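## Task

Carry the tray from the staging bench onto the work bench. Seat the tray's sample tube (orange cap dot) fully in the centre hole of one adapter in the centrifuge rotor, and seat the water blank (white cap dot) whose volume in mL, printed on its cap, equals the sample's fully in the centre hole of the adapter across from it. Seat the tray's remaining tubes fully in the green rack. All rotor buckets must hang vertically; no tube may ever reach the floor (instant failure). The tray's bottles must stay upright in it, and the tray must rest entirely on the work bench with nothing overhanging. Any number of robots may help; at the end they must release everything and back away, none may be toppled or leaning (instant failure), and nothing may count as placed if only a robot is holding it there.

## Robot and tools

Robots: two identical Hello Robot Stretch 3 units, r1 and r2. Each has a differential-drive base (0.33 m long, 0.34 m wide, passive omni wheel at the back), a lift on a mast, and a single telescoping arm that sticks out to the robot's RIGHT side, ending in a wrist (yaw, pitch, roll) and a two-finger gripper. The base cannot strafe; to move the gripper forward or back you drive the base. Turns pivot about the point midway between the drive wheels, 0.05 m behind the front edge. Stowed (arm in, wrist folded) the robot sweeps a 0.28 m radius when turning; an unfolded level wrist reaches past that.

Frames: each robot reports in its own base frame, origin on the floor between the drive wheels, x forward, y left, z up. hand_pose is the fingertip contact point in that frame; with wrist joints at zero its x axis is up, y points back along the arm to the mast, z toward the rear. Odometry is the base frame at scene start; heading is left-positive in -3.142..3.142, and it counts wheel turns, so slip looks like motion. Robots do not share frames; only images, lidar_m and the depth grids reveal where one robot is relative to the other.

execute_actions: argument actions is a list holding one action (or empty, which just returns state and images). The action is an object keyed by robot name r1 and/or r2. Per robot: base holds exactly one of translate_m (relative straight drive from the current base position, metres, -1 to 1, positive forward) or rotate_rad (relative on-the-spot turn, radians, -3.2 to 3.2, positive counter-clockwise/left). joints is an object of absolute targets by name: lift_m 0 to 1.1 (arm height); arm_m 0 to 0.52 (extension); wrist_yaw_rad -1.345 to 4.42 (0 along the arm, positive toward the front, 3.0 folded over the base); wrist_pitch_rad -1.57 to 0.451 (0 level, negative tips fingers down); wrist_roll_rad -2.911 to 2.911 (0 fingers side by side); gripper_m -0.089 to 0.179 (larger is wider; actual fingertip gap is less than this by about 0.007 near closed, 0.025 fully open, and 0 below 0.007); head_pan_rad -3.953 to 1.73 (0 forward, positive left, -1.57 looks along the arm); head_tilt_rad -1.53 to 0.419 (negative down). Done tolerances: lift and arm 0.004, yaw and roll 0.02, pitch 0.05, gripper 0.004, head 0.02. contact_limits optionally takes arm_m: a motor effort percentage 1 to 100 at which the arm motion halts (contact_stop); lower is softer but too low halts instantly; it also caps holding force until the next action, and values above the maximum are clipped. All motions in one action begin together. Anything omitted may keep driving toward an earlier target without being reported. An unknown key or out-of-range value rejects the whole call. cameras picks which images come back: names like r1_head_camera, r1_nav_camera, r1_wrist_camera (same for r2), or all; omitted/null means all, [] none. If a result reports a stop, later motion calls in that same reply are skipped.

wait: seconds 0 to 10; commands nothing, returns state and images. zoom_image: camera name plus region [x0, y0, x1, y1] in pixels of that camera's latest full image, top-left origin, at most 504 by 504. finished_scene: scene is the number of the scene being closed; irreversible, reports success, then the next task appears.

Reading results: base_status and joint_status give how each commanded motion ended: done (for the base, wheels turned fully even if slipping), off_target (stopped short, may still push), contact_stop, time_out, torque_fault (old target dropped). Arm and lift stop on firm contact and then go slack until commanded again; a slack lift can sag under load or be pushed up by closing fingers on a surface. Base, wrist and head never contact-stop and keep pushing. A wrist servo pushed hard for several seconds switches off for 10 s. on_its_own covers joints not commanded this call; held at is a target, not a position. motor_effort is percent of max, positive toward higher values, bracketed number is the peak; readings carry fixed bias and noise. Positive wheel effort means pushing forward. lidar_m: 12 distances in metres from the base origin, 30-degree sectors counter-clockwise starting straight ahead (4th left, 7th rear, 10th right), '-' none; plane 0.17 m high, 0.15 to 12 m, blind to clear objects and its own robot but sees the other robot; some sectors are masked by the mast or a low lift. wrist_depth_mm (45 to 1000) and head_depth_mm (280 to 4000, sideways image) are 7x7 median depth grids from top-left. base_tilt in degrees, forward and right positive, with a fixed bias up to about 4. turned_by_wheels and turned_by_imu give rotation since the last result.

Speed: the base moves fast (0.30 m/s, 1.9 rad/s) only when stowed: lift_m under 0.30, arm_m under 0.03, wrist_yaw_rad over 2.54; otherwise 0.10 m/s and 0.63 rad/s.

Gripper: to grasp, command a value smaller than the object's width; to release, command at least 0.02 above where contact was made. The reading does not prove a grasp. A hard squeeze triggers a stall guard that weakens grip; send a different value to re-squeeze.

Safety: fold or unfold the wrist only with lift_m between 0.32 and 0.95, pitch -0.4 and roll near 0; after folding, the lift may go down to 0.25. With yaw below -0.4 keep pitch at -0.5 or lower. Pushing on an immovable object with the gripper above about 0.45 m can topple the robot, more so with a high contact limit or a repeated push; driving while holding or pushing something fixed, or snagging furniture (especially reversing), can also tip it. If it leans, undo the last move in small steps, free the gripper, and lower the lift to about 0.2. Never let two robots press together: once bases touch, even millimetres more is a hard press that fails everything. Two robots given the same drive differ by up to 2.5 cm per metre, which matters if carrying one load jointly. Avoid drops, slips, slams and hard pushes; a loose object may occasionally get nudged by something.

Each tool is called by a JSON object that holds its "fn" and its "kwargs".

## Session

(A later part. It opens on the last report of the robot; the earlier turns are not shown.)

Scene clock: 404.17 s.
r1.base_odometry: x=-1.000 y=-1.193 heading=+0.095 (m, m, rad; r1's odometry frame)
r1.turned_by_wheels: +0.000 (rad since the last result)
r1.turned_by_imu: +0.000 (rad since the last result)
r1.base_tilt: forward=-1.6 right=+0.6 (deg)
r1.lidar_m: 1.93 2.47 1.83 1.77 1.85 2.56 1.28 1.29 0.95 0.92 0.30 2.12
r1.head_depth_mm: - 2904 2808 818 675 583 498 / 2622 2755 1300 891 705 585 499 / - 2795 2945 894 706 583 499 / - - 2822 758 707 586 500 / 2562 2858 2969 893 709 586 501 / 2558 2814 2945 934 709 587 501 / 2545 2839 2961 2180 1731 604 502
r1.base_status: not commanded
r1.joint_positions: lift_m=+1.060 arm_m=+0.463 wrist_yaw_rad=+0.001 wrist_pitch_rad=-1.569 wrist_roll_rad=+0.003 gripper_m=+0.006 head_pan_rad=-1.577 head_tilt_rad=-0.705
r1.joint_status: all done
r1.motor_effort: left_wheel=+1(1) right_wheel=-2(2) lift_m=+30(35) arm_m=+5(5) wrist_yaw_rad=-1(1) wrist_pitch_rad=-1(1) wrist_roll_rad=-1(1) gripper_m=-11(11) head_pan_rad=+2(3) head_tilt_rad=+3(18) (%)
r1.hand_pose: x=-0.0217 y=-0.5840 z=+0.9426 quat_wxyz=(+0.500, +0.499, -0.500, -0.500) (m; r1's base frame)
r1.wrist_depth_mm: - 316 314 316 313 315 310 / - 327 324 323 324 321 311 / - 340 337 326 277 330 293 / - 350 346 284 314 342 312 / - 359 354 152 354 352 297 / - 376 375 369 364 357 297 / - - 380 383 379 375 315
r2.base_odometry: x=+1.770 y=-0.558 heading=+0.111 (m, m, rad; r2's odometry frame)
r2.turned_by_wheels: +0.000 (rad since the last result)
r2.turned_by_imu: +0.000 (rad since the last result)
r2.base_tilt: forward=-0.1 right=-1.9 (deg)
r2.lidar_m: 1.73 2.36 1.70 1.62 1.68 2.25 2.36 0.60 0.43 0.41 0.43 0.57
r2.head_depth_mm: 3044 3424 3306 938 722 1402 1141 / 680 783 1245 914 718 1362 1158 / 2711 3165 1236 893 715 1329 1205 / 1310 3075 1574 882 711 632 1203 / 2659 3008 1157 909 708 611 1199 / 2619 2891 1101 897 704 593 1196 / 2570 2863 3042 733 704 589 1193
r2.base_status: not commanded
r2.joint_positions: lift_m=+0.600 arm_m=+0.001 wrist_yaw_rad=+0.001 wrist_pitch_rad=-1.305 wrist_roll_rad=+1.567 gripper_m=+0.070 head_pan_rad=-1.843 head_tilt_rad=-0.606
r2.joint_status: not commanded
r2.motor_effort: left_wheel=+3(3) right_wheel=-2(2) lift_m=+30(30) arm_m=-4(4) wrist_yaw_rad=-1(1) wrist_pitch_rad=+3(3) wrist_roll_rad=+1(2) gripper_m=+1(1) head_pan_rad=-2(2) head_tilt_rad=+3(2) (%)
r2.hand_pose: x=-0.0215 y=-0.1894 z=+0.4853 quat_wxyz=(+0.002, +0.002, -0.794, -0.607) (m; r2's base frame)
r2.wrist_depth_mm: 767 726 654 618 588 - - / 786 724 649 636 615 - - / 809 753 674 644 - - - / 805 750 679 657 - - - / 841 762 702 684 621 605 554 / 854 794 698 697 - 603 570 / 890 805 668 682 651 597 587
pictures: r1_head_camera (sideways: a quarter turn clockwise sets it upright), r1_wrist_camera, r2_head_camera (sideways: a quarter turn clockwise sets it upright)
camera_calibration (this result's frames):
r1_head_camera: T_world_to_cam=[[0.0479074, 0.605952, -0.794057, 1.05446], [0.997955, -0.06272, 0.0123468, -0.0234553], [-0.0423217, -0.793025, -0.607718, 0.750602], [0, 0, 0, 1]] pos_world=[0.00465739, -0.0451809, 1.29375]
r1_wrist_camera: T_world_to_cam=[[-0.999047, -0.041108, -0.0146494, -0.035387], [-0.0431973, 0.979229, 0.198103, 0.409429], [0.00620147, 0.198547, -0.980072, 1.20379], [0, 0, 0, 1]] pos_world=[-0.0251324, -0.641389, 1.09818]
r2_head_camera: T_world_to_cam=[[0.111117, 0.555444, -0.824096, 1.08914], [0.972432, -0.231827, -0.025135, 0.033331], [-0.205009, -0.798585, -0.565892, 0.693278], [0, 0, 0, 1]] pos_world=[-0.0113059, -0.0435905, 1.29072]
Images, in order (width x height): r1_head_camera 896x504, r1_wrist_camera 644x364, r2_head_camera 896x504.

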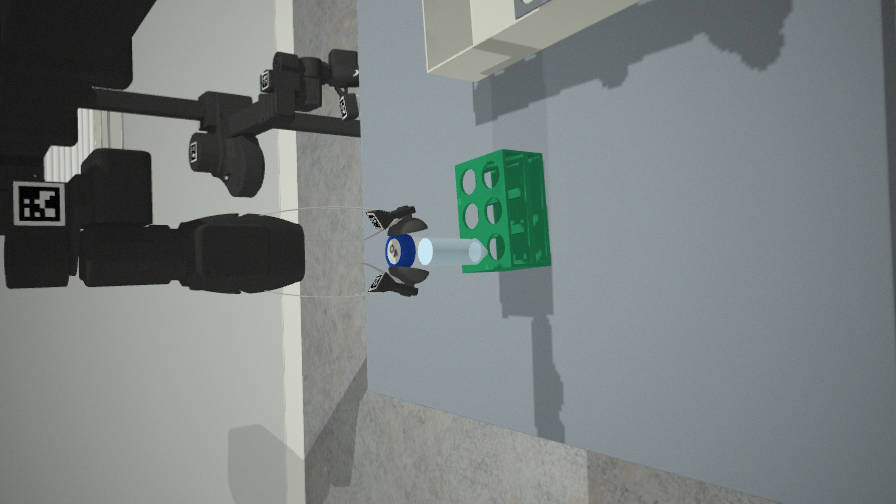

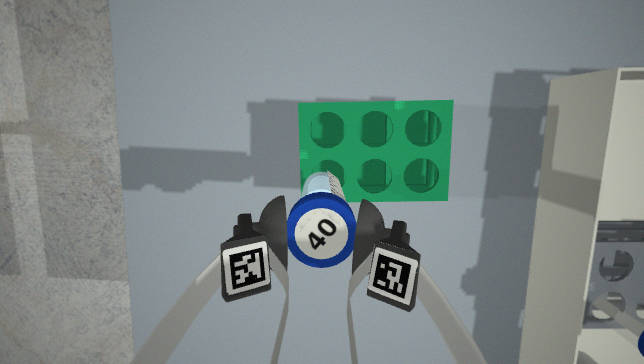

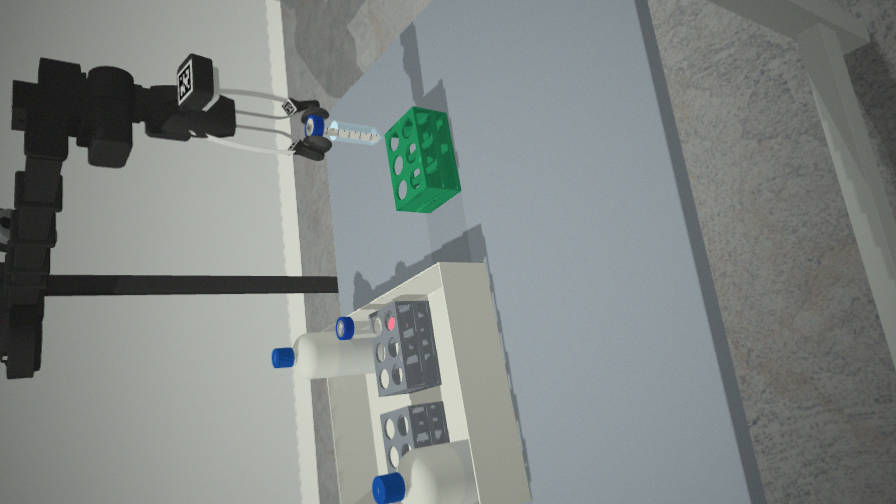

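{"fn": "execute_actions", "kwargs": {"actions": [{"r1":{"base":{"translate_m":-0.006},"joints":{"arm_m":0.469}}}], "cameras": []}}

{"fn": "execute_actions", "kwargs": {"actions": [{"r1":{"joints":{"lift_m":1.025}}}], "cameras": ["r1_wrist_camera","r1_head_camera","r2_head_camera"]}}

{"fn": "zoom_image", "kwargs": {"camera": "r1_head_camera", "region": [380,140,580,310]}}

Scene clock: 409.73 s.
r1.base_odometry: x=-1.006 y=-1.193 heading=+0.095 (m, m, rad; r1's odometry frame)
r1.turned_by_wheels: +0.000 (rad since the last result)
r1.turned_by_imu: +0.000 (rad since the last result)
r1.base_tilt: forward=-1.7 right=+0.6 (deg)
r1.lidar_m: 1.94 2.47 1.83 1.77 1.85 2.57 1.28 1.28 0.95 0.92 0.30 2.13
r1.head_depth_mm: - 2905 2767 822 666 584 498 / 2626 2785 1276 890 705 584 498 / - 2763 2968 892 706 585 500 / - - 2828 762 708 585 500 / 2571 2857 2966 896 708 587 500 / 2573 2864 2998 900 710 588 501 / 2552 2837 3002 2197 1684 588 502
r1.base_status: done
r1.joint_positions: lift_m=+1.060 arm_m=+0.469 wrist_yaw_rad=+0.001 wrist_pitch_rad=-1.569 wrist_roll_rad=+0.003 gripper_m=+0.006 head_pan_rad=-1.577 head_tilt_rad=-0.705
r1.joint_status: all done
r1.motor_effort: left_wheel=+0(2) right_wheel=-2(6) lift_m=+29(29) arm_m=+5(6) wrist_yaw_rad=+0(1) wrist_pitch_rad=-1(1) wrist_roll_rad=-1(1) gripper_m=-10(12) head_pan_rad=+3(3) head_tilt_rad=+3(3) (%)
r1.hand_pose: x=-0.0217 y=-0.5900 z=+0.9426 quat_wxyz=(+0.500, +0.499, -0.500, -0.500) (m; r1's base frame)
r1.wrist_depth_mm: - 317 314 314 313 311 309 / - 328 324 323 323 320 315 / - 336 336 325 276 333 301 / - 349 345 280 286 341 330 / - 364 356 152 353 351 303 / - 371 370 367 362 365 296 / - - 382 384 378 371 307
r2.base_odometry: x=+1.770 y=-0.558 heading=+0.111 (m, m, rad; r2's odometry frame)
r2.turned_by_wheels: +0.000 (rad since the last result)
r2.turned_by_imu: +0.000 (rad since the last result)
r2.base_tilt: forward=-0.2 right=-2.0 (deg)
r2.lidar_m: 1.73 2.36 1.70 1.63 1.68 2.26 2.36 0.60 0.43 0.41 0.43 0.57
r2.head_depth_mm: 3043 3382 3290 936 723 1404 1135 / 673 770 2888 915 719 1361 1156 / 2736 3194 1240 894 714 1325 1209 / 1308 3059 1568 886 712 632 1203 / 2671 2949 1159 906 710 613 1194 / 2641 2931 1101 898 707 592 1193 / 2574 2829 3031 731 702 589 1192
r2.base_status: not commanded
r2.joint_positions: lift_m=+0.600 arm_m=+0.001 wrist_yaw_rad=+0.001 wrist_pitch_rad=-1.305 wrist_roll_rad=+1.567 gripper_m=+0.070 head_pan_rad=-1.843 head_tilt_rad=-0.606
r2.joint_status: not commanded
r2.motor_effort: left_wheel=+3(3) right_wheel=-2(3) lift_m=+30(30) arm_m=-5(4) wrist_yaw_rad=+0(1) wrist_pitch_rad=+3(3) wrist_roll_rad=+2(2) gripper_m=+1(1) head_pan_rad=-2(2) head_tilt_rad=+2(3) (%)
r2.hand_pose: x=-0.0215 y=-0.1894 z=+0.4853 quat_wxyz=(+0.002, +0.002, -0.794, -0.607) (m; r2's base frame)
r2.wrist_depth_mm: 769 714 649 621 590 - - / 781 705 666 635 602 - - / 810 742 657 639 - - - / 838 738 666 666 - - - / 850 749 712 666 628 589 561 / 865 788 710 676 - 593 570 / 883 829 651 686 644 613 591
pictures: none
No camera images: the call's "cameras" was empty. Leave "cameras" out to get every camera's image.

Scene clock: 410.87 s.
r1.base_odometry: x=-1.006 y=-1.193 heading=+0.095 (m, m, rad; r1's odometry frame)
r1.turned_by_wheels: +0.000 (rad since the last result)
r1.turned_by_imu: +0.000 (rad since the last result)
r1.base_tilt: forward=-1.6 right=+0.5 (deg)
r1.lidar_m: 1.94 2.47 1.83 1.77 1.85 2.56 1.28 1.28 0.95 0.92 0.30 2.12
r1.head_depth_mm: 2542 - 2776 818 666 583 498 / 2506 1436 1281 888 704 583 498 / 2515 1422 2954 893 706 584 499 / 2489 - 2672 805 707 585 500 / 2580 2816 2972 895 708 586 501 / 2560 2844 2944 898 710 587 502 / 2558 2812 2975 2206 1689 588 502
r1.base_status: not commanded
r1.joint_positions: lift_m=+1.025 arm_m=+0.469 wrist_yaw_rad=+0.001 wrist_pitch_rad=-1.569 wrist_roll_rad=+0.003 gripper_m=+0.006 head_pan_rad=-1.577 head_tilt_rad=-0.705
r1.joint_status: all done
r1.motor_effort: left_wheel=+1(1) right_wheel=-1(1) lift_m=+29(30) arm_m=+4(5) wrist_yaw_rad=-1(1) wrist_pitch_rad=-1(1) wrist_roll_rad=-1(1) gripper_m=-11(11) head_pan_rad=+3(3) head_tilt_rad=+3(3) (%)
r1.hand_pose: x=-0.0217 y=-0.5900 z=+0.9076 quat_wxyz=(+0.500, +0.499, -0.500, -0.500) (m; r1's base frame)
r1.wrist_depth_mm: - 283 281 282 279 279 277 / - 290 293 290 288 286 284 / - 301 301 292 241 294 257 / - 311 308 244 248 305 257 / - 323 319 152 315 313 272 / - 334 332 331 330 324 272 / - 345 342 341 336 336 273
r2.base_odometry: x=+1.770 y=-0.558 heading=+0.111 (m, m, rad; r2's odometry frame)
r2.turned_by_wheels: +0.000 (rad since the last result)
r2.turned_by_imu: +0.000 (rad since the last result)
r2.base_tilt: forward=+0.0 right=-1.9 (deg)
r2.lidar_m: 1.73 2.36 1.70 1.63 1.68 2.26 2.36 0.60 0.43 0.41 0.43 0.57
r2.head_depth_mm: 3036 3394 3243 933 721 1400 1138 / 699 750 3069 912 718 1364 1156 / 2745 3205 3200 895 716 1324 1207 / 1160 3033 1571 882 712 631 1202 / 1200 2958 1154 906 709 611 1202 / 2641 2922 1099 892 705 592 1193 / 2567 2835 3022 733 702 589 1192
r2.base_status: not commanded
r2.joint_positions: lift_m=+0.600 arm_m=+0.001 wrist_yaw_rad=+0.001 wrist_pitch_rad=-1.305 wrist_roll_rad=+1.567 gripper_m=+0.070 head_pan_rad=-1.843 head_tilt_rad=-0.606
r2.joint_status: not commanded
r2.motor_effort: left_wheel=+3(3) right_wheel=-2(2) lift_m=+31(30) arm_m=-4(4) wrist_yaw_rad=-1(1) wrist_pitch_rad=+3(3) wrist_roll_rad=+1(1) gripper_m=+0(1) head_pan_rad=-2(2) head_tilt_rad=+2(1) (%)
r2.hand_pose: x=-0.0215 y=-0.1894 z=+0.4853 quat_wxyz=(+0.002, +0.002, -0.794, -0.607) (m; r2's base frame)
r2.wrist_depth_mm: 794 709 626 622 593 - - / 784 699 648 638 597 - - / 787 753 671 638 - - - / 797 758 688 658 - - - / 816 769 731 673 624 588 562 / 876 800 716 666 - 589 560 / 877 815 659 686 660 599 567
pictures: r1_head_camera (sideways: a quarter turn clockwise sets it upright), r1_wrist_camera, r2_head_camera (sideways: a quarter turn clockwise sets it upright)
camera_calibration (this result's frames):
r1_head_camera: T_world_to_cam=[[0.0479069, 0.605862, -0.794126, 1.05455], [0.997955, -0.0627187, 0.0123533, -0.0234637], [-0.0423222, -0.793094, -0.607627, 0.750484], [0, 0, 0, 1]] pos_world=[0.00465737, -0.0451818, 1.29375]
r1_wrist_camera: T_world_to_cam=[[-0.999047, -0.041109, -0.0146491, -0.0361472], [-0.0431983, 0.97923, 0.198097, 0.422243], [0.00620129, 0.198541, -0.980073, 1.17069], [0, 0, 0, 1]] pos_world=[-0.0251323, -0.647388, 1.06318]
r2_head_camera: T_world_to_cam=[[0.111117, 0.555444, -0.824096, 1.08914], [0.972432, -0.231827, -0.025135, 0.033331], [-0.205009, -0.798585, -0.565892, 0.693278], [0, 0, 0, 1]] pos_world=[-0.0113059, -0.0435905, 1.29072]
Images, in order (width x height): r1_head_camera 896x504, r1_wrist_camera 644x364, r2_head_camera 896x504.

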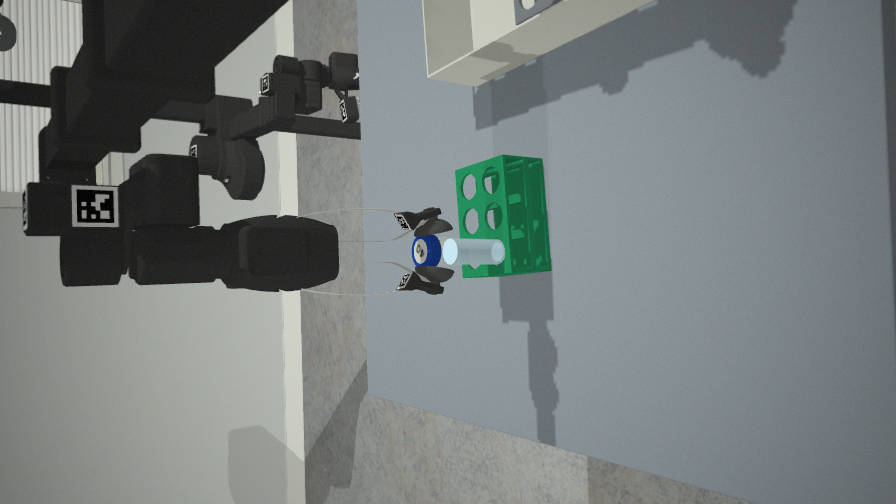

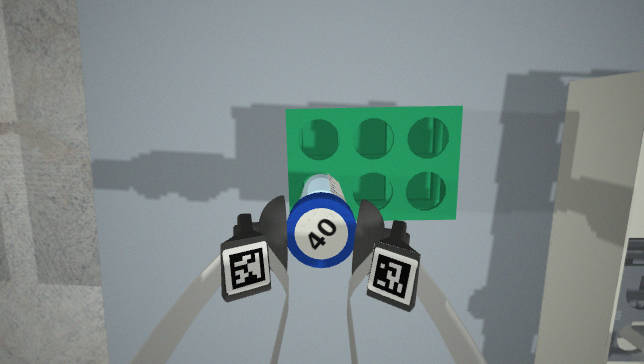

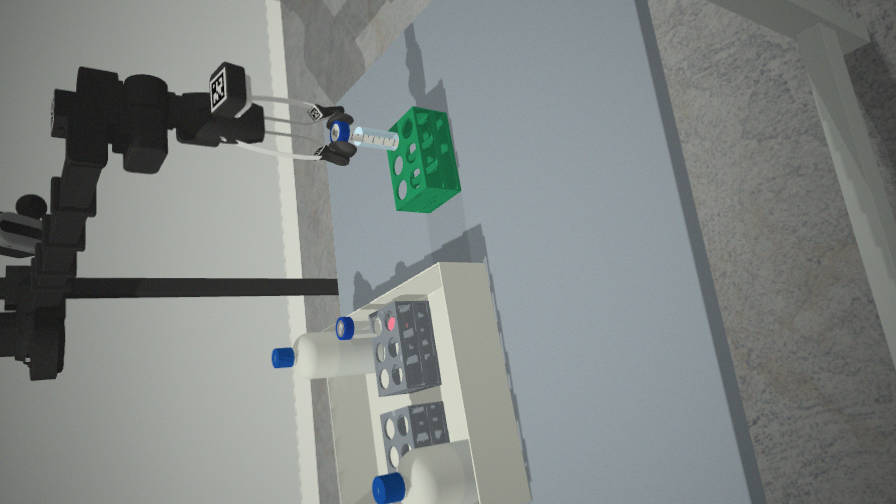

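Region (380, 140, 580, 310) of r1_head_camera's 896x504 image, scaled by 2.520, with more detail than that image has; it fills the top 428 rows of this view, and the rest is white.

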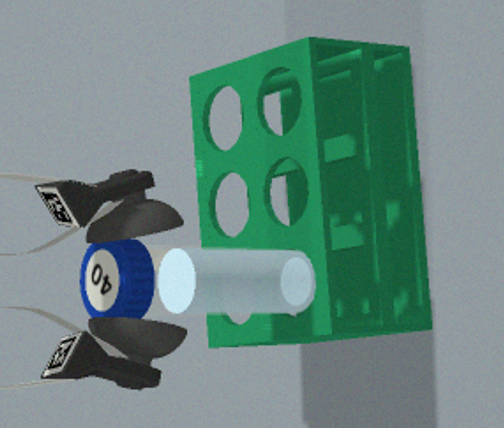

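{"fn": "execute_actions", "kwargs": {"actions": [{"r1":{"joints":{"lift_m":0.992}}}], "cameras": []}}

{"fn": "execute_actions", "kwargs": {"actions": [{"r1":{"joints":{"gripper_m":0.062}}}], "cameras": ["r1_wrist_camera","r2_head_camera"]}}

{"fn": "execute_actions", "kwargs": {"actions": [{"r1":{"joints":{"lift_m":1.04}}}], "cameras": []}}

{"fn": "execute_actions", "kwargs": {"actions": [{"r1":{"base":{"translate_m":-0.257},"joints":{"lift_m":1.03,"arm_m":0.357}}}], "cameras": ["r1_wrist_camera","r2_head_camera"]}}

Scene clock: 416.97 s.
r1.base_odometry: x=-1.006 y=-1.193 heading=+0.095 (m, m, rad; r1's odometry frame)
r1.turned_by_wheels: +0.000 (rad since the last result)
r1.turned_by_imu: +0.000 (rad since the last result)
r1.base_tilt: forward=-1.8 right=+0.6 (deg)
r1.lidar_m: 1.94 2.47 1.83 1.77 1.84 2.56 1.28 1.28 0.95 0.92 0.30 2.13
r1.head_depth_mm: 2591 2765 1309 819 667 582 498 / 2517 - 1307 891 707 584 498 / 2552 1395 2945 891 707 584 499 / 2548 - - 804 708 586 500 / 2558 2876 2957 895 708 587 501 / 2564 2840 2979 900 709 587 502 / 2552 2842 3003 2207 1679 589 502
r1.base_status: not commanded
r1.joint_positions: lift_m=+0.992 arm_m=+0.469 wrist_yaw_rad=+0.001 wrist_pitch_rad=-1.569 wrist_roll_rad=+0.003 gripper_m=+0.006 head_pan_rad=-1.577 head_tilt_rad=-0.705
r1.joint_status: all done
r1.motor_effort: left_wheel=+1(1) right_wheel=-2(2) lift_m=+30(30) arm_m=+5(5) wrist_yaw_rad=-1(0) wrist_pitch_rad=-1(1) wrist_roll_rad=-1(1) gripper_m=-12(11) head_pan_rad=+3(3) head_tilt_rad=+2(3) (%)
r1.hand_pose: x=-0.0217 y=-0.5900 z=+0.8746 quat_wxyz=(+0.500, +0.499, -0.500, -0.500) (m; r1's base frame)
r1.wrist_depth_mm: 257 253 252 251 249 248 246 / - 260 259 259 258 255 252 / - 270 267 208 237 263 258 / - 278 277 213 214 270 260 / - 286 287 151 234 280 260 / - 296 296 292 292 290 259 / - 308 305 305 302 301 261
r2.base_odometry: x=+1.770 y=-0.558 heading=+0.111 (m, m, rad; r2's odometry frame)
r2.turned_by_wheels: +0.000 (rad since the last result)
r2.turned_by_imu: +0.000 (rad since the last result)
r2.base_tilt: forward=+0.0 right=-2.0 (deg)
r2.lidar_m: 1.73 2.36 1.69 1.63 1.67 2.26 2.36 0.60 0.43 0.41 0.43 0.57
r2.head_depth_mm: 3013 3392 3266 936 722 1406 1137 / 2878 749 1119 916 718 1363 1156 / 2749 3187 3180 896 715 1321 1206 / 1174 3065 1579 883 711 630 1204 / 1208 2987 1157 907 707 611 1203 / 2643 2921 1098 896 704 593 1194 / 2570 2853 3017 736 701 590 1198
r2.base_status: not commanded
r2.joint_positions: lift_m=+0.600 arm_m=+0.001 wrist_yaw_rad=+0.001 wrist_pitch_rad=-1.305 wrist_roll_rad=+1.567 gripper_m=+0.070 head_pan_rad=-1.843 head_tilt_rad=-0.606
r2.joint_status: not commanded
r2.motor_effort: left_wheel=+3(3) right_wheel=-3(2) lift_m=+30(30) arm_m=-4(4) wrist_yaw_rad=-1(1) wrist_pitch_rad=+3(3) wrist_roll_rad=+2(1) gripper_m=+1(1) head_pan_rad=-3(2) head_tilt_rad=+2(2) (%)
r2.hand_pose: x=-0.0215 y=-0.1894 z=+0.4853 quat_wxyz=(+0.002, +0.002, -0.794, -0.607) (m; r2's base frame)
r2.wrist_depth_mm: 768 705 656 636 588 - - / 762 709 650 633 597 - - / 780 734 669 634 - - - / 811 766 684 658 - - - / 851 767 687 652 634 590 561 / 835 793 698 678 - 592 580 / 874 807 656 701 668 609 579
pictures: none
No camera images: the call's "cameras" was empty. Leave "cameras" out to get every camera's image.

Scene clock: 418.03 s.
r1.base_odometry: x=-1.006 y=-1.193 heading=+0.095 (m, m, rad; r1's odometry frame)
r1.turned_by_wheels: +0.000 (rad since the last result)
r1.turned_by_imu: +0.000 (rad since the last result)
r1.base_tilt: forward=-1.6 right=+0.6 (deg)
r1.lidar_m: 1.94 2.48 1.83 1.77 1.84 2.57 1.27 1.28 0.95 0.92 0.30 2.14
r1.head_depth_mm: 2595 2771 1308 817 665 583 498 / 2509 - 1307 889 707 583 499 / 2549 1394 2959 892 707 585 499 / 2539 - - 848 708 586 500 / 2536 2877 2960 896 709 585 500 / 2571 2832 2996 899 708 587 501 / 2547 2839 2978 2187 1686 588 502
r1.base_status: not commanded
r1.joint_positions: lift_m=+0.992 arm_m=+0.469 wrist_yaw_rad=+0.001 wrist_pitch_rad=-1.569 wrist_roll_rad=+0.003 gripper_m=+0.062 head_pan_rad=-1.577 head_tilt_rad=-0.705
r1.joint_status: all done
r1.motor_effort: left_wheel=+1(1) right_wheel=-1(2) lift_m=+30(29) arm_m=+5(5) wrist_yaw_rad=-1(1) wrist_pitch_rad=-1(1) wrist_roll_rad=-1(1) gripper_m=+0(82) head_pan_rad=+3(3) head_tilt_rad=+3(3) (%)
r1.hand_pose: x=-0.0217 y=-0.5900 z=+0.8746 quat_wxyz=(+0.500, +0.499, -0.500, -0.500) (m; r1's base frame)
r1.wrist_depth_mm: 257 252 251 251 249 249 249 / 984 260 260 258 256 256 253 / - 267 266 208 234 263 257 / - 277 276 212 214 271 259 / - 285 283 156 235 281 259 / - 295 297 292 - 288 260 / - 307 304 302 301 300 261
r2.base_odometry: x=+1.770 y=-0.558 heading=+0.111 (m, m, rad; r2's odometry frame)
r2.turned_by_wheels: +0.000 (rad since the last result)
r2.turned_by_imu: +0.000 (rad since the last result)
r2.base_tilt: forward=+0.1 right=-2.0 (deg)
r2.lidar_m: 1.73 2.37 1.70 1.63 1.68 2.26 2.35 0.60 0.43 0.41 0.42 0.57
r2.head_depth_mm: 3005 3409 3270 937 721 1399 1138 / 2868 749 1178 916 720 1364 1155 / 2746 3158 3196 896 716 1325 1204 / 1175 3080 1564 883 711 632 1198 / 1209 2979 1157 908 710 609 1203 / 2604 2898 1099 898 705 594 1201 / 2561 2858 3045 733 703 589 1193
r2.base_status: not commanded
r2.joint_positions: lift_m=+0.600 arm_m=+0.001 wrist_yaw_rad=+0.001 wrist_pitch_rad=-1.305 wrist_roll_rad=+1.567 gripper_m=+0.070 head_pan_rad=-1.843 head_tilt_rad=-0.606
r2.joint_status: not commanded
r2.motor_effort: left_wheel=+3(3) right_wheel=-3(2) lift_m=+30(30) arm_m=-4(4) wrist_yaw_rad=-1(1) wrist_pitch_rad=+3(3) wrist_roll_rad=+2(1) gripper_m=+1(1) head_pan_rad=-2(2) head_tilt_rad=+3(2) (%)
r2.hand_pose: x=-0.0215 y=-0.1894 z=+0.4853 quat_wxyz=(+0.002, +0.002, -0.794, -0.607) (m; r2's base frame)
r2.wrist_depth_mm: 752 701 643 614 592 - - / 771 710 660 629 595 - - / 778 742 671 647 - - - / 821 770 672 656 - - - / 835 766 705 682 632 605 555 / 865 784 724 675 - 583 571 / 898 807 668 712 635 614 575
pictures: r1_wrist_camera, r2_head_camera (sideways: a quarter turn clockwise sets it upright)
camera_calibration (this result's frames):
r1_wrist_camera: T_world_to_cam=[[-0.999047, -0.0411086, -0.0146491, -0.0366303], [-0.0431979, 0.97923, 0.198097, 0.42878], [0.00620138, 0.198541, -0.980073, 1.13835], [0, 0, 0, 1]] pos_world=[-0.0251324, -0.647389, 1.03019]
r2_head_camera: T_world_to_cam=[[0.111117, 0.555444, -0.824096, 1.08914], [0.972432, -0.231827, -0.025135, 0.033331], [-0.205009, -0.798585, -0.565892, 0.693278], [0, 0, 0, 1]] pos_world=[-0.0113059, -0.0435906, 1.29072]
Images, in order (width x height): r1_wrist_camera 644x364, r2_head_camera 896x504.

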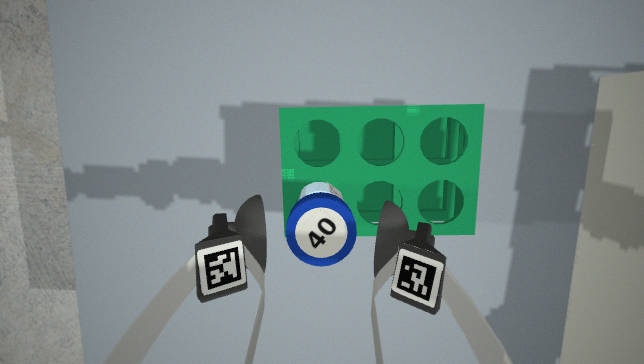

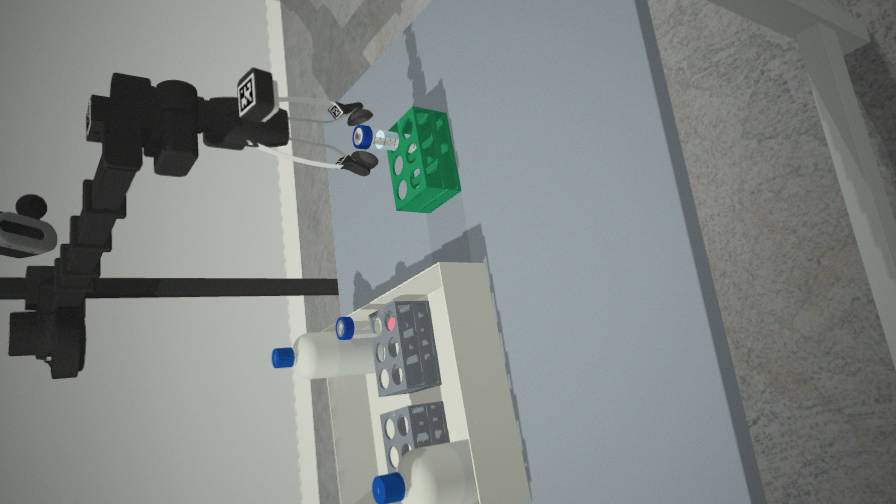

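Scene clock: 419.30 s.
r1.base_odometry: x=-1.006 y=-1.193 heading=+0.095 (m, m, rad; r1's odometry frame)
r1.turned_by_wheels: +0.000 (rad since the last result)
r1.turned_by_imu: +0.000 (rad since the last result)
r1.base_tilt: forward=-1.7 right=+0.7 (deg)
r1.lidar_m: 1.94 2.47 1.83 1.77 1.84 2.56 1.28 1.28 0.95 0.92 0.30 2.13
r1.head_depth_mm: 2508 3000 2786 822 666 583 497 / - 2737 1283 891 705 584 499 / 2633 2754 2941 890 707 584 499 / 2498 - 2690 833 706 586 500 / 2567 2841 3000 895 708 586 501 / 2550 2833 2952 898 709 588 502 / 2551 2837 2978 2207 1677 588 502
r1.base_status: not commanded
r1.joint_positions: lift_m=+1.040 arm_m=+0.469 wrist_yaw_rad=+0.001 wrist_pitch_rad=-1.569 wrist_roll_rad=+0.003 gripper_m=+0.062 head_pan_rad=-1.577 head_tilt_rad=-0.705
r1.joint_status: all done
r1.motor_effort: left_wheel=+1(0) right_wheel=-2(1) lift_m=+41(42) arm_m=+5(5) wrist_yaw_rad=-1(1) wrist_pitch_rad=-1(1) wrist_roll_rad=+0(1) gripper_m=-1(0) head_pan_rad=+3(3) head_tilt_rad=+3(2) (%)
r1.hand_pose: x=-0.0217 y=-0.5900 z=+0.9222 quat_wxyz=(+0.500, +0.499, -0.500, -0.500) (m; r1's base frame)
r1.wrist_depth_mm: - 299 297 294 294 294 289 / - 306 305 304 298 301 298 / - 315 312 307 256 312 269 / - 326 327 259 279 318 287 / - 336 331 333 333 329 290 / - 351 351 345 - 341 275 / - 367 359 360 355 353 288
r2.base_odometry: x=+1.770 y=-0.558 heading=+0.111 (m, m, rad; r2's odometry frame)
r2.turned_by_wheels: +0.000 (rad since the last result)
r2.turned_by_imu: +0.000 (rad since the last result)
r2.base_tilt: forward=-0.1 right=-1.9 (deg)
r2.lidar_m: 1.73 2.36 1.70 1.62 1.68 2.26 2.35 0.60 0.43 0.41 0.42 0.57
r2.head_depth_mm: 3059 3414 3275 936 723 1401 1139 / 682 750 2880 915 718 1362 1157 / 2723 3175 3243 896 714 1324 1203 / 1199 3090 1567 884 712 632 1206 / 1304 2956 1161 911 708 612 1197 / 2639 2896 1096 899 705 591 1196 / 2536 2835 3029 732 701 589 1193
r2.base_status: not commanded
r2.joint_positions: lift_m=+0.600 arm_m=+0.001 wrist_yaw_rad=+0.001 wrist_pitch_rad=-1.305 wrist_roll_rad=+1.567 gripper_m=+0.070 head_pan_rad=-1.843 head_tilt_rad=-0.606
r2.joint_status: not commanded
r2.motor_effort: left_wheel=+3(3) right_wheel=-3(3) lift_m=+30(31) arm_m=-4(4) wrist_yaw_rad=-1(1) wrist_pitch_rad=+3(3) wrist_roll_rad=+2(2) gripper_m=+1(1) head_pan_rad=-2(2) head_tilt_rad=+2(2) (%)
r2.hand_pose: x=-0.0215 y=-0.1894 z=+0.4853 quat_wxyz=(+0.002, +0.002, -0.794, -0.607) (m; r2's base frame)
r2.wrist_depth_mm: 772 695 637 626 592 - - / 780 720 646 626 609 - - / 802 759 671 644 - - - / 798 769 672 648 - - - / 839 785 702 667 624 583 560 / 864 771 727 671 - 598 565 / 872 789 650 698 639 603 576
pictures: none
No camera images: the call's "cameras" was empty. Leave "cameras" out to get every camera's image.

Scene clock: 422.83 s.
r1.base_odometry: x=-1.262 y=-1.217 heading=+0.095 (m, m, rad; r1's odometry frame)
r1.turned_by_wheels: +0.000 (rad since the last result)
r1.turned_by_imu: +0.000 (rad since the last result)
r1.base_tilt: forward=-1.7 right=+0.6 (deg)
r1.lidar_m: 2.19 2.47 1.83 1.78 1.85 2.57 1.02 1.03 0.94 0.91 0.96 0.48
r1.head_depth_mm: 2520 - 2915 752 659 580 499 / 2518 2917 2930 802 660 581 499 / 2474 - 2801 825 644 493 500 / 2468 - - 826 643 505 499 / 2562 2813 2978 897 710 587 500 / 2563 2841 2982 899 711 589 501 / 2542 2825 3014 899 698 588 502
r1.base_status: done
r1.joint_positions: lift_m=+1.030 arm_m=+0.357 wrist_yaw_rad=+0.001 wrist_pitch_rad=-1.569 wrist_roll_rad=+0.002 gripper_m=+0.062 head_pan_rad=-1.577 head_tilt_rad=-0.705
r1.joint_status: all done
r1.motor_effort: left_wheel=+1(2) right_wheel=-2(5) lift_m=+29(35) arm_m=-4(4) wrist_yaw_rad=+0(1) wrist_pitch_rad=-1(1) wrist_roll_rad=-1(1) gripper_m=-1(1) head_pan_rad=+3(3) head_tilt_rad=+2(5) (%)
r1.hand_pose: x=-0.0217 y=-0.4788 z=+0.9127 quat_wxyz=(+0.500, +0.499, -0.500, -0.500) (m; r1's base frame)
r1.wrist_depth_mm: 236 268 288 284 282 282 277 / 298 296 296 293 291 293 289 / 307 305 305 256 243 269 262 / 317 315 316 247 251 272 248 / 327 326 325 254 318 319 307 / 342 336 340 297 - 328 320 / 353 349 352 237 337 334 305
r2.base_odometry: x=+1.770 y=-0.558 heading=+0.111 (m, m, rad; r2's odometry frame)
r2.turned_by_wheels: +0.000 (rad since the last result)
r2.turned_by_imu: +0.000 (rad since the last result)
r2.base_tilt: forward=-0.2 right=-2.0 (deg)
r2.lidar_m: 1.73 2.37 1.69 1.63 1.68 2.26 2.36 0.60 0.43 0.41 0.43 0.57
r2.head_depth_mm: 3038 3434 3261 936 721 1410 1141 / 2945 3300 3239 913 717 1356 1157 / 2845 3211 3235 896 715 1324 1208 / 2774 3074 3165 881 712 631 1198 / 2573 783 1099 907 708 612 1196 / 749 2833 1103 896 705 593 1195 / 2557 2859 3017 732 702 589 1192
r2.base_status: not commanded
r2.joint_positions: lift_m=+0.600 arm_m=+0.001 wrist_yaw_rad=+0.001 wrist_pitch_rad=-1.305 wrist_roll_rad=+1.567 gripper_m=+0.070 head_pan_rad=-1.843 head_tilt_rad=-0.606
r2.joint_status: not commanded
r2.motor_effort: left_wheel=+3(3) right_wheel=-2(2) lift_m=+31(30) arm_m=-4(4) wrist_yaw_rad=-1(1) wrist_pitch_rad=+3(3) wrist_roll_rad=+2(2) gripper_m=+1(1) head_pan_rad=-2(3) head_tilt_rad=+1(2) (%)
r2.hand_pose: x=-0.0215 y=-0.1894 z=+0.4853 quat_wxyz=(+0.002, +0.002, -0.794, -0.607) (m; r2's base frame)
r2.wrist_depth_mm: 746 714 642 606 597 - - / 780 704 666 643 600 - - / 790 740 676 653 - - - / 795 740 653 661 - - - / 828 764 675 659 624 608 563 / 850 789 711 698 - 600 573 / 890 807 644 698 657 613 575
pictures: r1_wrist_camera, r2_head_camera (sideways: a quarter turn clockwise sets it upright)
camera_calibration (this result's frames):
r1_wrist_camera: T_world_to_cam=[[-0.999035, -0.0414175, -0.0146455, -0.0316503], [-0.0434995, 0.979233, 0.198018, 0.312359], [0.0061399, 0.198464, -0.980089, 1.15349], [0, 0, 0, 1]] pos_world=[-0.0251146, -0.536109, 1.0682]
r2_head_camera: T_world_to_cam=[[0.111117, 0.555444, -0.824096, 1.08914], [0.972432, -0.231827, -0.025135, 0.033331], [-0.205009, -0.798585, -0.565892, 0.693278], [0, 0, 0, 1]] pos_world=[-0.0113059, -0.0435905, 1.29072]
Images, in order (width x height): r1_wrist_camera 644x364, r2_head_camera 896x504.

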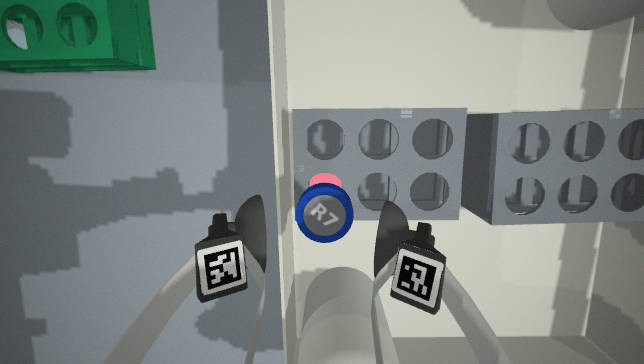

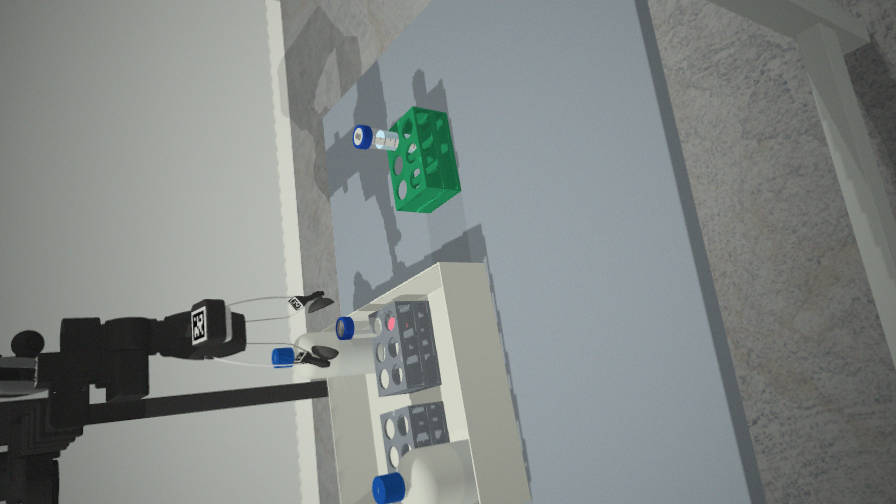

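{"fn": "execute_actions", "kwargs": {"actions": [{"r1":{"joints":{"lift_m":0.992}}}], "cameras": []}}

{"fn": "execute_actions", "kwargs": {"actions": [{"r1":{"joints":{"gripper_m":0.005}}}], "cameras": []}}

{"fn": "execute_actions", "kwargs": {"actions": [{"r1":{"joints":{"lift_m":1.085}}}], "cameras": []}}

{"fn": "execute_actions", "kwargs": {"actions": [{"r1":{"base":{"translate_m":0.174},"joints":{"arm_m":0.471}}}], "cameras": []}}

{"fn": "execute_actions", "kwargs": {"actions": [{"r1":{"joints":{"lift_m":1.05}}}], "cameras": ["r1_wrist_camera","r1_head_camera"]}}

{"fn": "zoom_image", "kwargs": {"camera": "r1_head_camera", "region": [360,190,580,370]}}

Scene clock: 429.47 s.
r1.base_odometry: x=-1.262 y=-1.217 heading=+0.095 (m, m, rad; r1's odometry frame)
r1.turned_by_wheels: +0.000 (rad since the last result)
r1.turned_by_imu: +0.000 (rad since the last result)
r1.base_tilt: forward=-1.5 right=+0.7 (deg)
r1.lidar_m: 2.20 2.47 1.83 1.78 1.85 2.57 1.02 1.03 0.95 0.92 0.95 0.48
r1.head_depth_mm: 2596 2763 - 750 658 580 497 / 2567 - 2873 803 661 582 499 / 2529 - 2693 824 622 494 500 / 2481 - - 808 643 505 500 / 2553 2776 2978 895 709 587 500 / 2544 2830 2979 897 710 587 502 / 2553 2800 2980 903 697 589 502
r1.base_status: not commanded
r1.joint_positions: lift_m=+0.992 arm_m=+0.357 wrist_yaw_rad=+0.001 wrist_pitch_rad=-1.569 wrist_roll_rad=+0.002 gripper_m=+0.062 head_pan_rad=-1.577 head_tilt_rad=-0.705
r1.joint_status: all done
r1.motor_effort: left_wheel=+1(0) right_wheel=-2(2) lift_m=+29(30) arm_m=-4(4) wrist_yaw_rad=-1(0) wrist_pitch_rad=-1(1) wrist_roll_rad=-1(1) gripper_m=+0(0) head_pan_rad=+3(3) head_tilt_rad=+3(4) (%)
r1.hand_pose: x=-0.0217 y=-0.4788 z=+0.8747 quat_wxyz=(+0.500, +0.499, -0.500, -0.500) (m; r1's base frame)
r1.wrist_depth_mm: 200 253 253 249 248 245 246 / 262 260 259 255 254 255 253 / 269 269 267 206 206 215 231 / 278 276 276 210 211 214 210 / 287 287 280 154 246 250 245 / 297 296 297 286 - 288 287 / 307 307 304 238 297 298 297
r2.base_odometry: x=+1.770 y=-0.558 heading=+0.111 (m, m, rad; r2's odometry frame)
r2.turned_by_wheels: +0.000 (rad since the last result)
r2.turned_by_imu: +0.000 (rad since the last result)
r2.base_tilt: forward=-0.1 right=-2.0 (deg)
r2.lidar_m: 1.73 2.36 1.70 1.63 1.68 2.26 2.36 0.60 0.43 0.41 0.43 0.57
r2.head_depth_mm: 2997 3433 3276 934 723 1408 1139 / 2919 3312 3251 917 718 1366 1160 / 2867 3179 3219 895 716 1323 1209 / 2793 3098 3186 885 712 632 1198 / 2666 801 1082 906 709 611 1200 / 1085 2744 1100 896 705 593 1197 / 1147 2827 2991 735 703 590 1191
r2.base_status: not commanded
r2.joint_positions: lift_m=+0.600 arm_m=+0.001 wrist_yaw_rad=+0.001 wrist_pitch_rad=-1.305 wrist_roll_rad=+1.567 gripper_m=+0.070 head_pan_rad=-1.843 head_tilt_rad=-0.606
r2.joint_status: not commanded
r2.motor_effort: left_wheel=+3(3) right_wheel=-2(2) lift_m=+30(30) arm_m=-4(4) wrist_yaw_rad=-1(1) wrist_pitch_rad=+3(3) wrist_roll_rad=+1(2) gripper_m=+1(1) head_pan_rad=-3(2) head_tilt_rad=+2(3) (%)
r2.hand_pose: x=-0.0215 y=-0.1894 z=+0.4853 quat_wxyz=(+0.002, +0.002, -0.794, -0.607) (m; r2's base frame)
r2.wrist_depth_mm: 750 716 637 641 593 - - / 778 716 664 635 590 - - / 812 740 667 650 - - - / 808 745 668 659 - - - / 834 778 708 658 634 611 554 / 846 784 715 682 - 595 568 / 853 782 630 705 645 618 574
pictures: none
No camera images: the call's "cameras" was empty. Leave "cameras" out to get every camera's image.

Scene clock: 430.53 s.
r1.base_odometry: x=-1.262 y=-1.217 heading=+0.095 (m, m, rad; r1's odometry frame)
r1.turned_by_wheels: +0.000 (rad since the last result)
r1.turned_by_imu: +0.000 (rad since the last result)
r1.base_tilt: forward=-1.6 right=+0.8 (deg)
r1.lidar_m: 2.20 2.47 1.83 1.78 1.86 2.57 1.03 1.03 0.94 0.91 0.95 0.48
r1.head_depth_mm: 2599 2764 - 750 658 580 498 / 2578 - 2894 804 662 580 499 / 2574 - 2698 825 643 494 500 / 2511 - - 812 639 504 500 / 2568 2803 2965 898 708 585 500 / 2540 2811 2991 895 710 587 501 / 2551 2852 2967 899 699 588 502
r1.base_status: not commanded
r1.joint_positions: lift_m=+0.992 arm_m=+0.357 wrist_yaw_rad=+0.001 wrist_pitch_rad=-1.569 wrist_roll_rad=+0.002 gripper_m=+0.006 head_pan_rad=-1.577 head_tilt_rad=-0.705
r1.joint_status: all done
r1.motor_effort: left_wheel=+1(1) right_wheel=-1(1) lift_m=+28(29) arm_m=-4(5) wrist_yaw_rad=-1(1) wrist_pitch_rad=-1(1) wrist_roll_rad=-1(1) gripper_m=-10(88) head_pan_rad=+3(2) head_tilt_rad=+2(2) (%)
r1.hand_pose: x=-0.0217 y=-0.4788 z=+0.8747 quat_wxyz=(+0.500, +0.499, -0.500, -0.500) (m; r1's base frame)
r1.wrist_depth_mm: 200 251 253 249 248 247 246 / 263 260 260 256 255 252 253 / 271 270 269 208 207 215 233 / 278 278 276 211 211 214 210 / 287 286 283 153 247 248 245 / 296 297 297 287 288 290 284 / 308 306 306 231 297 299 296
r2.base_odometry: x=+1.770 y=-0.558 heading=+0.111 (m, m, rad; r2's odometry frame)
r2.turned_by_wheels: +0.000 (rad since the last result)
r2.turned_by_imu: +0.000 (rad since the last result)
r2.base_tilt: forward=+0.0 right=-2.1 (deg)
r2.lidar_m: 1.73 2.36 1.70 1.63 1.68 2.26 2.35 0.60 0.43 0.41 0.43 0.57
r2.head_depth_mm: 2994 3370 3260 937 720 1400 1140 / 2921 3338 3205 916 718 1364 1160 / 2864 3160 3214 896 716 1321 1203 / 2760 3081 3197 884 713 632 1205 / 2658 799 1004 909 708 611 1196 / 1082 2747 1101 897 704 593 1191 / 1144 2853 2987 733 703 588 1191
r2.base_status: not commanded
r2.joint_positions: lift_m=+0.600 arm_m=+0.001 wrist_yaw_rad=+0.001 wrist_pitch_rad=-1.305 wrist_roll_rad=+1.567 gripper_m=+0.070 head_pan_rad=-1.843 head_tilt_rad=-0.606
r2.joint_status: not commanded
r2.motor_effort: left_wheel=+3(3) right_wheel=-2(2) lift_m=+30(30) arm_m=-4(4) wrist_yaw_rad=-1(2) wrist_pitch_rad=+3(3) wrist_roll_rad=+2(1) gripper_m=+1(1) head_pan_rad=-2(2) head_tilt_rad=+1(3) (%)
r2.hand_pose: x=-0.0215 y=-0.1894 z=+0.4853 quat_wxyz=(+0.002, +0.002, -0.794, -0.607) (m; r2's base frame)
r2.wrist_depth_mm: 759 707 630 624 588 - - / 771 739 665 638 602 - - / 791 731 674 646 - - - / 815 739 672 655 - - - / 828 772 703 670 631 608 555 / 855 798 716 709 - 591 560 / 900 840 670 697 660 609 580
pictures: none
No camera images: the call's "cameras" was empty. Leave "cameras" out to get every camera's image.

Scene clock: 432.20 s.
r1.base_odometry: x=-1.262 y=-1.217 heading=+0.095 (m, m, rad; r1's odometry frame)
r1.turned_by_wheels: +0.000 (rad since the last result)
r1.turned_by_imu: +0.000 (rad since the last result)
r1.base_tilt: forward=-1.8 right=+0.5 (deg)
r1.lidar_m: 2.20 2.48 1.83 1.77 1.85 2.57 1.02 1.03 0.94 0.91 0.96 0.48
r1.head_depth_mm: 2651 2887 2932 752 657 580 498 / 2573 2874 2977 804 659 582 499 / - 2876 2838 826 644 494 499 / - - 2670 829 644 504 500 / 2570 2823 2877 898 708 586 500 / 2537 2842 2972 901 709 588 501 / 2559 2861 2966 899 698 587 503
r1.base_status: not commanded
r1.joint_positions: lift_m=+1.085 arm_m=+0.357 wrist_yaw_rad=+0.001 wrist_pitch_rad=-1.569 wrist_roll_rad=+0.002 gripper_m=+0.006 head_pan_rad=-1.577 head_tilt_rad=-0.705
r1.joint_status: all done
r1.motor_effort: left_wheel=+1(1) right_wheel=-2(2) lift_m=+41(44) arm_m=-4(5) wrist_yaw_rad=-1(1) wrist_pitch_rad=-1(1) wrist_roll_rad=+0(1) gripper_m=-10(11) head_pan_rad=+3(3) head_tilt_rad=+3(3) (%)
r1.hand_pose: x=-0.0217 y=-0.4788 z=+0.9672 quat_wxyz=(+0.500, +0.499, -0.500, -0.500) (m; r1's base frame)
r1.wrist_depth_mm: 286 311 338 337 331 333 276 / 350 349 349 342 343 341 316 / 363 362 360 350 327 322 293 / 375 374 371 308 337 305 304 / 387 384 382 152 378 373 357 / 397 399 404 303 386 390 358 / 414 417 408 251 343 354 395
r2.base_odometry: x=+1.770 y=-0.558 heading=+0.111 (m, m, rad; r2's odometry frame)
r2.turned_by_wheels: +0.000 (rad since the last result)
r2.turned_by_imu: +0.000 (rad since the last result)
r2.base_tilt: forward=+0.0 right=-2.0 (deg)
r2.lidar_m: 1.73 2.36 1.70 1.63 1.68 2.26 2.36 0.60 0.43 0.41 0.43 0.57
r2.head_depth_mm: 3056 3421 3279 935 723 1398 1138 / 2924 3310 3260 915 718 1363 1157 / 2846 3173 3244 897 716 1323 1207 / 2768 3094 3181 884 711 631 1202 / 743 3002 1040 908 709 612 1202 / 695 2842 1097 896 706 592 1196 / 2566 2845 2996 734 702 589 1191
r2.base_status: not commanded
r2.joint_positions: lift_m=+0.600 arm_m=+0.001 wrist_yaw_rad=+0.001 wrist_pitch_rad=-1.305 wrist_roll_rad=+1.567 gripper_m=+0.070 head_pan_rad=-1.843 head_tilt_rad=-0.606
r2.joint_status: not commanded
r2.motor_effort: left_wheel=+3(3) right_wheel=-2(2) lift_m=+30(30) arm_m=-4(4) wrist_yaw_rad=+0(0) wrist_pitch_rad=+3(3) wrist_roll_rad=+2(2) gripper_m=+1(1) head_pan_rad=-2(2) head_tilt_rad=+2(2) (%)
r2.hand_pose: x=-0.0215 y=-0.1894 z=+0.4853 quat_wxyz=(+0.002, +0.002, -0.794, -0.607) (m; r2's base frame)
r2.wrist_depth_mm: 749 701 636 614 581 - - / 753 714 660 621 616 - - / 782 744 676 642 - - - / 809 760 685 655 - - - / 849 775 693 671 645 591 560 / 863 782 694 662 - 604 567 / 863 833 651 681 647 607 574
pictures: none
No camera images: the call's "cameras" was empty. Leave "cameras" out to get every camera's image.

Scene clock: 435.00 s.
r1.base_odometry: x=-1.089 y=-1.201 heading=+0.095 (m, m, rad; r1's odometry frame)
r1.turned_by_wheels: +0.000 (rad since the last result)
r1.turned_by_imu: +0.000 (rad since the last result)
r1.base_tilt: forward=-1.6 right=+0.6 (deg)
r1.lidar_m: 2.02 2.47 1.83 1.77 1.85 2.56 1.20 1.28 0.95 0.92 0.35 2.20
r1.head_depth_mm: 2657 2875 2919 823 643 521 498 / 2589 2850 1309 815 666 585 499 / 2523 1408 1633 892 707 584 500 / - - 2962 802 709 585 500 / 2573 2828 2962 895 708 587 501 / 2567 2874 2994 896 708 586 502 / 2532 2830 3003 935 711 589 502
r1.base_status: done
r1.joint_positions: lift_m=+1.085 arm_m=+0.471 wrist_yaw_rad=+0.001 wrist_pitch_rad=-1.569 wrist_roll_rad=+0.002 gripper_m=+0.006 head_pan_rad=-1.577 head_tilt_rad=-0.705
r1.joint_status: all done
r1.motor_effort: left_wheel=+0(4) right_wheel=-1(3) lift_m=+41(42) arm_m=+5(6) wrist_yaw_rad=-1(1) wrist_pitch_rad=-1(1) wrist_roll_rad=-1(1) gripper_m=-11(12) head_pan_rad=+3(3) head_tilt_rad=+3(2) (%)
r1.hand_pose: x=-0.0217 y=-0.5921 z=+0.9672 quat_wxyz=(+0.500, +0.499, -0.500, -0.500) (m; r1's base frame)
r1.wrist_depth_mm: 345 339 340 337 337 333 332 / - 348 348 348 344 343 342 / - 361 354 350 355 349 352 / - 370 305 312 368 361 359 / - 383 383 152 377 368 338 / - 400 400 394 382 327 326 / - 415 413 409 409 399 400
r2.base_odometry: x=+1.770 y=-0.558 heading=+0.111 (m, m, rad; r2's odometry frame)
r2.turned_by_wheels: +0.000 (rad since the last result)
r2.turned_by_imu: +0.000 (rad since the last result)
r2.base_tilt: forward=-0.1 right=-2.1 (deg)
r2.lidar_m: 1.72 2.36 1.70 1.63 1.68 2.26 2.36 0.60 0.43 0.41 0.43 0.57
r2.head_depth_mm: 3030 3423 3234 938 722 1406 1143 / 2904 3299 3244 915 719 1366 1156 / 640 749 1237 894 714 1325 1208 / 2744 3080 3219 885 712 632 1202 / 2605 2999 1159 910 708 611 1197 / 2629 2907 1095 896 705 593 1194 / 2565 2844 3014 732 703 590 1191
r2.base_status: not commanded
r2.joint_positions: lift_m=+0.600 arm_m=+0.001 wrist_yaw_rad=+0.001 wrist_pitch_rad=-1.305 wrist_roll_rad=+1.567 gripper_m=+0.070 head_pan_rad=-1.843 head_tilt_rad=-0.606
r2.joint_status: not commanded
r2.motor_effort: left_wheel=+3(3) right_wheel=-2(2) lift_m=+30(30) arm_m=-4(4) wrist_yaw_rad=-1(0) wrist_pitch_rad=+3(3) wrist_roll_rad=+1(2) gripper_m=+1(1) head_pan_rad=-2(2) head_tilt_rad=+2(1) (%)
r2.hand_pose: x=-0.0215 y=-0.1894 z=+0.4853 quat_wxyz=(+0.002, +0.002, -0.794, -0.607) (m; r2's base frame)
r2.wrist_depth_mm: 758 710 622 613 584 - - / 768 738 652 637 601 - - / 814 727 664 634 - - - / 836 738 682 652 - - - / 841 785 711 679 650 598 559 / 838 791 701 680 - 597 566 / 890 838 653 702 658 610 574
pictures: none
No camera images: the call's "cameras" was empty. Leave "cameras" out to get every camera's image.

Scene clock: 436.13 s.
r1.base_odometry: x=-1.089 y=-1.201 heading=+0.095 (m, m, rad; r1's odometry frame)
r1.turned_by_wheels: +0.000 (rad since the last result)
r1.turned_by_imu: +0.000 (rad since the last result)
r1.base_tilt: forward=-1.7 right=+0.6 (deg)
r1.lidar_m: 2.03 2.47 1.83 1.77 1.85 2.56 1.19 1.28 0.95 0.92 0.35 2.21
r1.head_depth_mm: - 2940 2923 826 645 522 498 / - 2884 1309 817 667 585 498 / - 1410 1629 890 704 585 500 / - - 2824 759 707 585 499 / 2547 2861 3020 881 711 586 501 / 2564 2834 2996 897 710 588 501 / 2561 2850 3031 932 711 589 502
r1.base_status: not commanded
r1.joint_positions: lift_m=+1.050 arm_m=+0.471 wrist_yaw_rad=+0.001 wrist_pitch_rad=-1.569 wrist_roll_rad=+0.002 gripper_m=+0.006 head_pan_rad=-1.577 head_tilt_rad=-0.705
r1.joint_status: all done
r1.motor_effort: left_wheel=+0(1) right_wheel=-2(2) lift_m=+29(35) arm_m=+5(5) wrist_yaw_rad=-1(1) wrist_pitch_rad=-1(1) wrist_roll_rad=-1(1) gripper_m=-12(10) head_pan_rad=+3(3) head_tilt_rad=+2(3) (%)
r1.hand_pose: x=-0.0217 y=-0.5921 z=+0.9327 quat_wxyz=(+0.500, +0.499, -0.500, -0.500) (m; r1's base frame)
r1.wrist_depth_mm: 311 307 304 307 303 303 301 / 319 316 313 314 313 308 307 / 331 328 270 315 322 313 315 / 341 334 271 271 332 323 326 / 353 348 346 152 344 309 331 / 367 363 359 360 353 288 288 / - 373 370 372 365 312 323
r2.base_odometry: x=+1.770 y=-0.558 heading=+0.111 (m, m, rad; r2's odometry frame)
r2.turned_by_wheels: +0.000 (rad since the last result)
r2.turned_by_imu: +0.000 (rad since the last result)
r2.base_tilt: forward=+0.0 right=-2.1 (deg)
r2.lidar_m: 1.72 2.36 1.70 1.63 1.67 2.26 2.35 0.60 0.43 0.41 0.43 0.57
r2.head_depth_mm: 3067 3421 3251 937 722 1405 1136 / 2931 3294 3277 916 719 1367 1156 / 656 738 1169 894 717 1323 1210 / 1095 3092 3210 881 710 631 1202 / 1268 2983 1158 907 710 612 1199 / 2648 2930 1102 893 707 594 1194 / 2564 2848 3006 733 702 590 1194
r2.base_status: not commanded
r2.joint_positions: lift_m=+0.600 arm_m=+0.001 wrist_yaw_rad=+0.001 wrist_pitch_rad=-1.305 wrist_roll_rad=+1.567 gripper_m=+0.070 head_pan_rad=-1.843 head_tilt_rad=-0.606
r2.joint_status: not commanded
r2.motor_effort: left_wheel=+3(3) right_wheel=-2(3) lift_m=+31(30) arm_m=-4(4) wrist_yaw_rad=-1(1) wrist_pitch_rad=+3(3) wrist_roll_rad=+1(1) gripper_m=+1(1) head_pan_rad=-2(3) head_tilt_rad=+3(2) (%)
r2.hand_pose: x=-0.0215 y=-0.1894 z=+0.4853 quat_wxyz=(+0.002, +0.002, -0.794, -0.607) (m; r2's base frame)
r2.wrist_depth_mm: 741 701 640 623 586 - - / 796 741 666 647 618 - - / 783 748 672 646 - - - / 821 767 663 639 - - - / 819 773 714 652 635 604 570 / 855 799 708 666 - 604 563 / 892 806 654 692 663 597 577
pictures: r1_head_camera (sideways: a quarter turn clockwise sets it upright), r1_wrist_camera
camera_calibration (this result's frames):
r1_head_camera: T_world_to_cam=[[0.0478989, 0.605614, -0.794316, 1.0548], [0.997955, -0.0627041, 0.012371, -0.0234867], [-0.0423148, -0.793284, -0.607379, 0.750162], [0, 0, 0, 1]] pos_world=[0.00465784, -0.0451844, 1.29377]
r1_wrist_camera: T_world_to_cam=[[-0.999035, -0.0414166, -0.0146421, -0.0360532], [-0.0434974, 0.979249, 0.197936, 0.419446], [0.00614043, 0.198382, -0.980106, 1.19554], [0, 0, 0, 1]] pos_world=[-0.0251146, -0.649408, 1.0882]
Images, in order (width x height): r1_head_camera 896x504, r1_wrist_camera 644x364.

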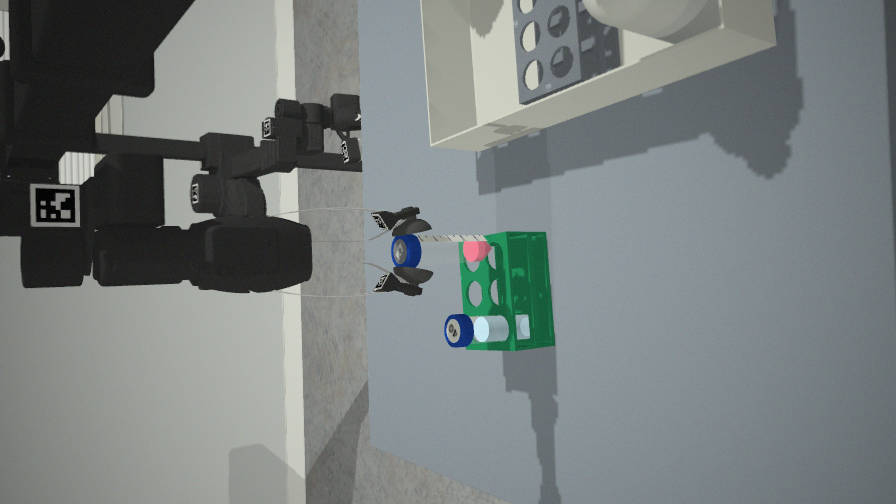

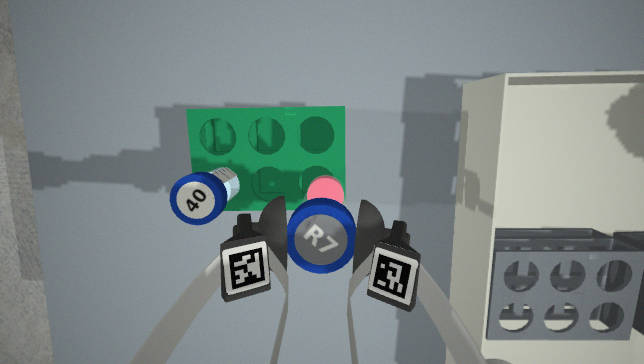

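Region (360, 190, 580, 370) of r1_head_camera's 896x504 image, scaled by 2.291, with more detail than that image has; it fills the top 412 rows of this view, and the rest is white.

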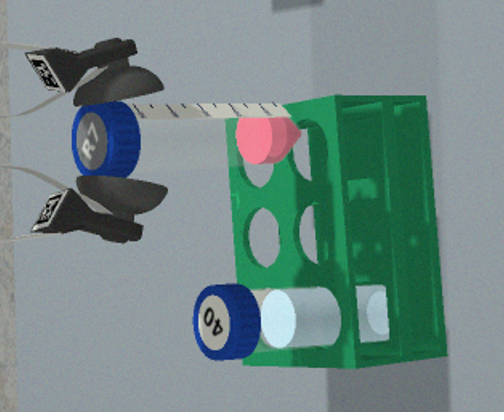

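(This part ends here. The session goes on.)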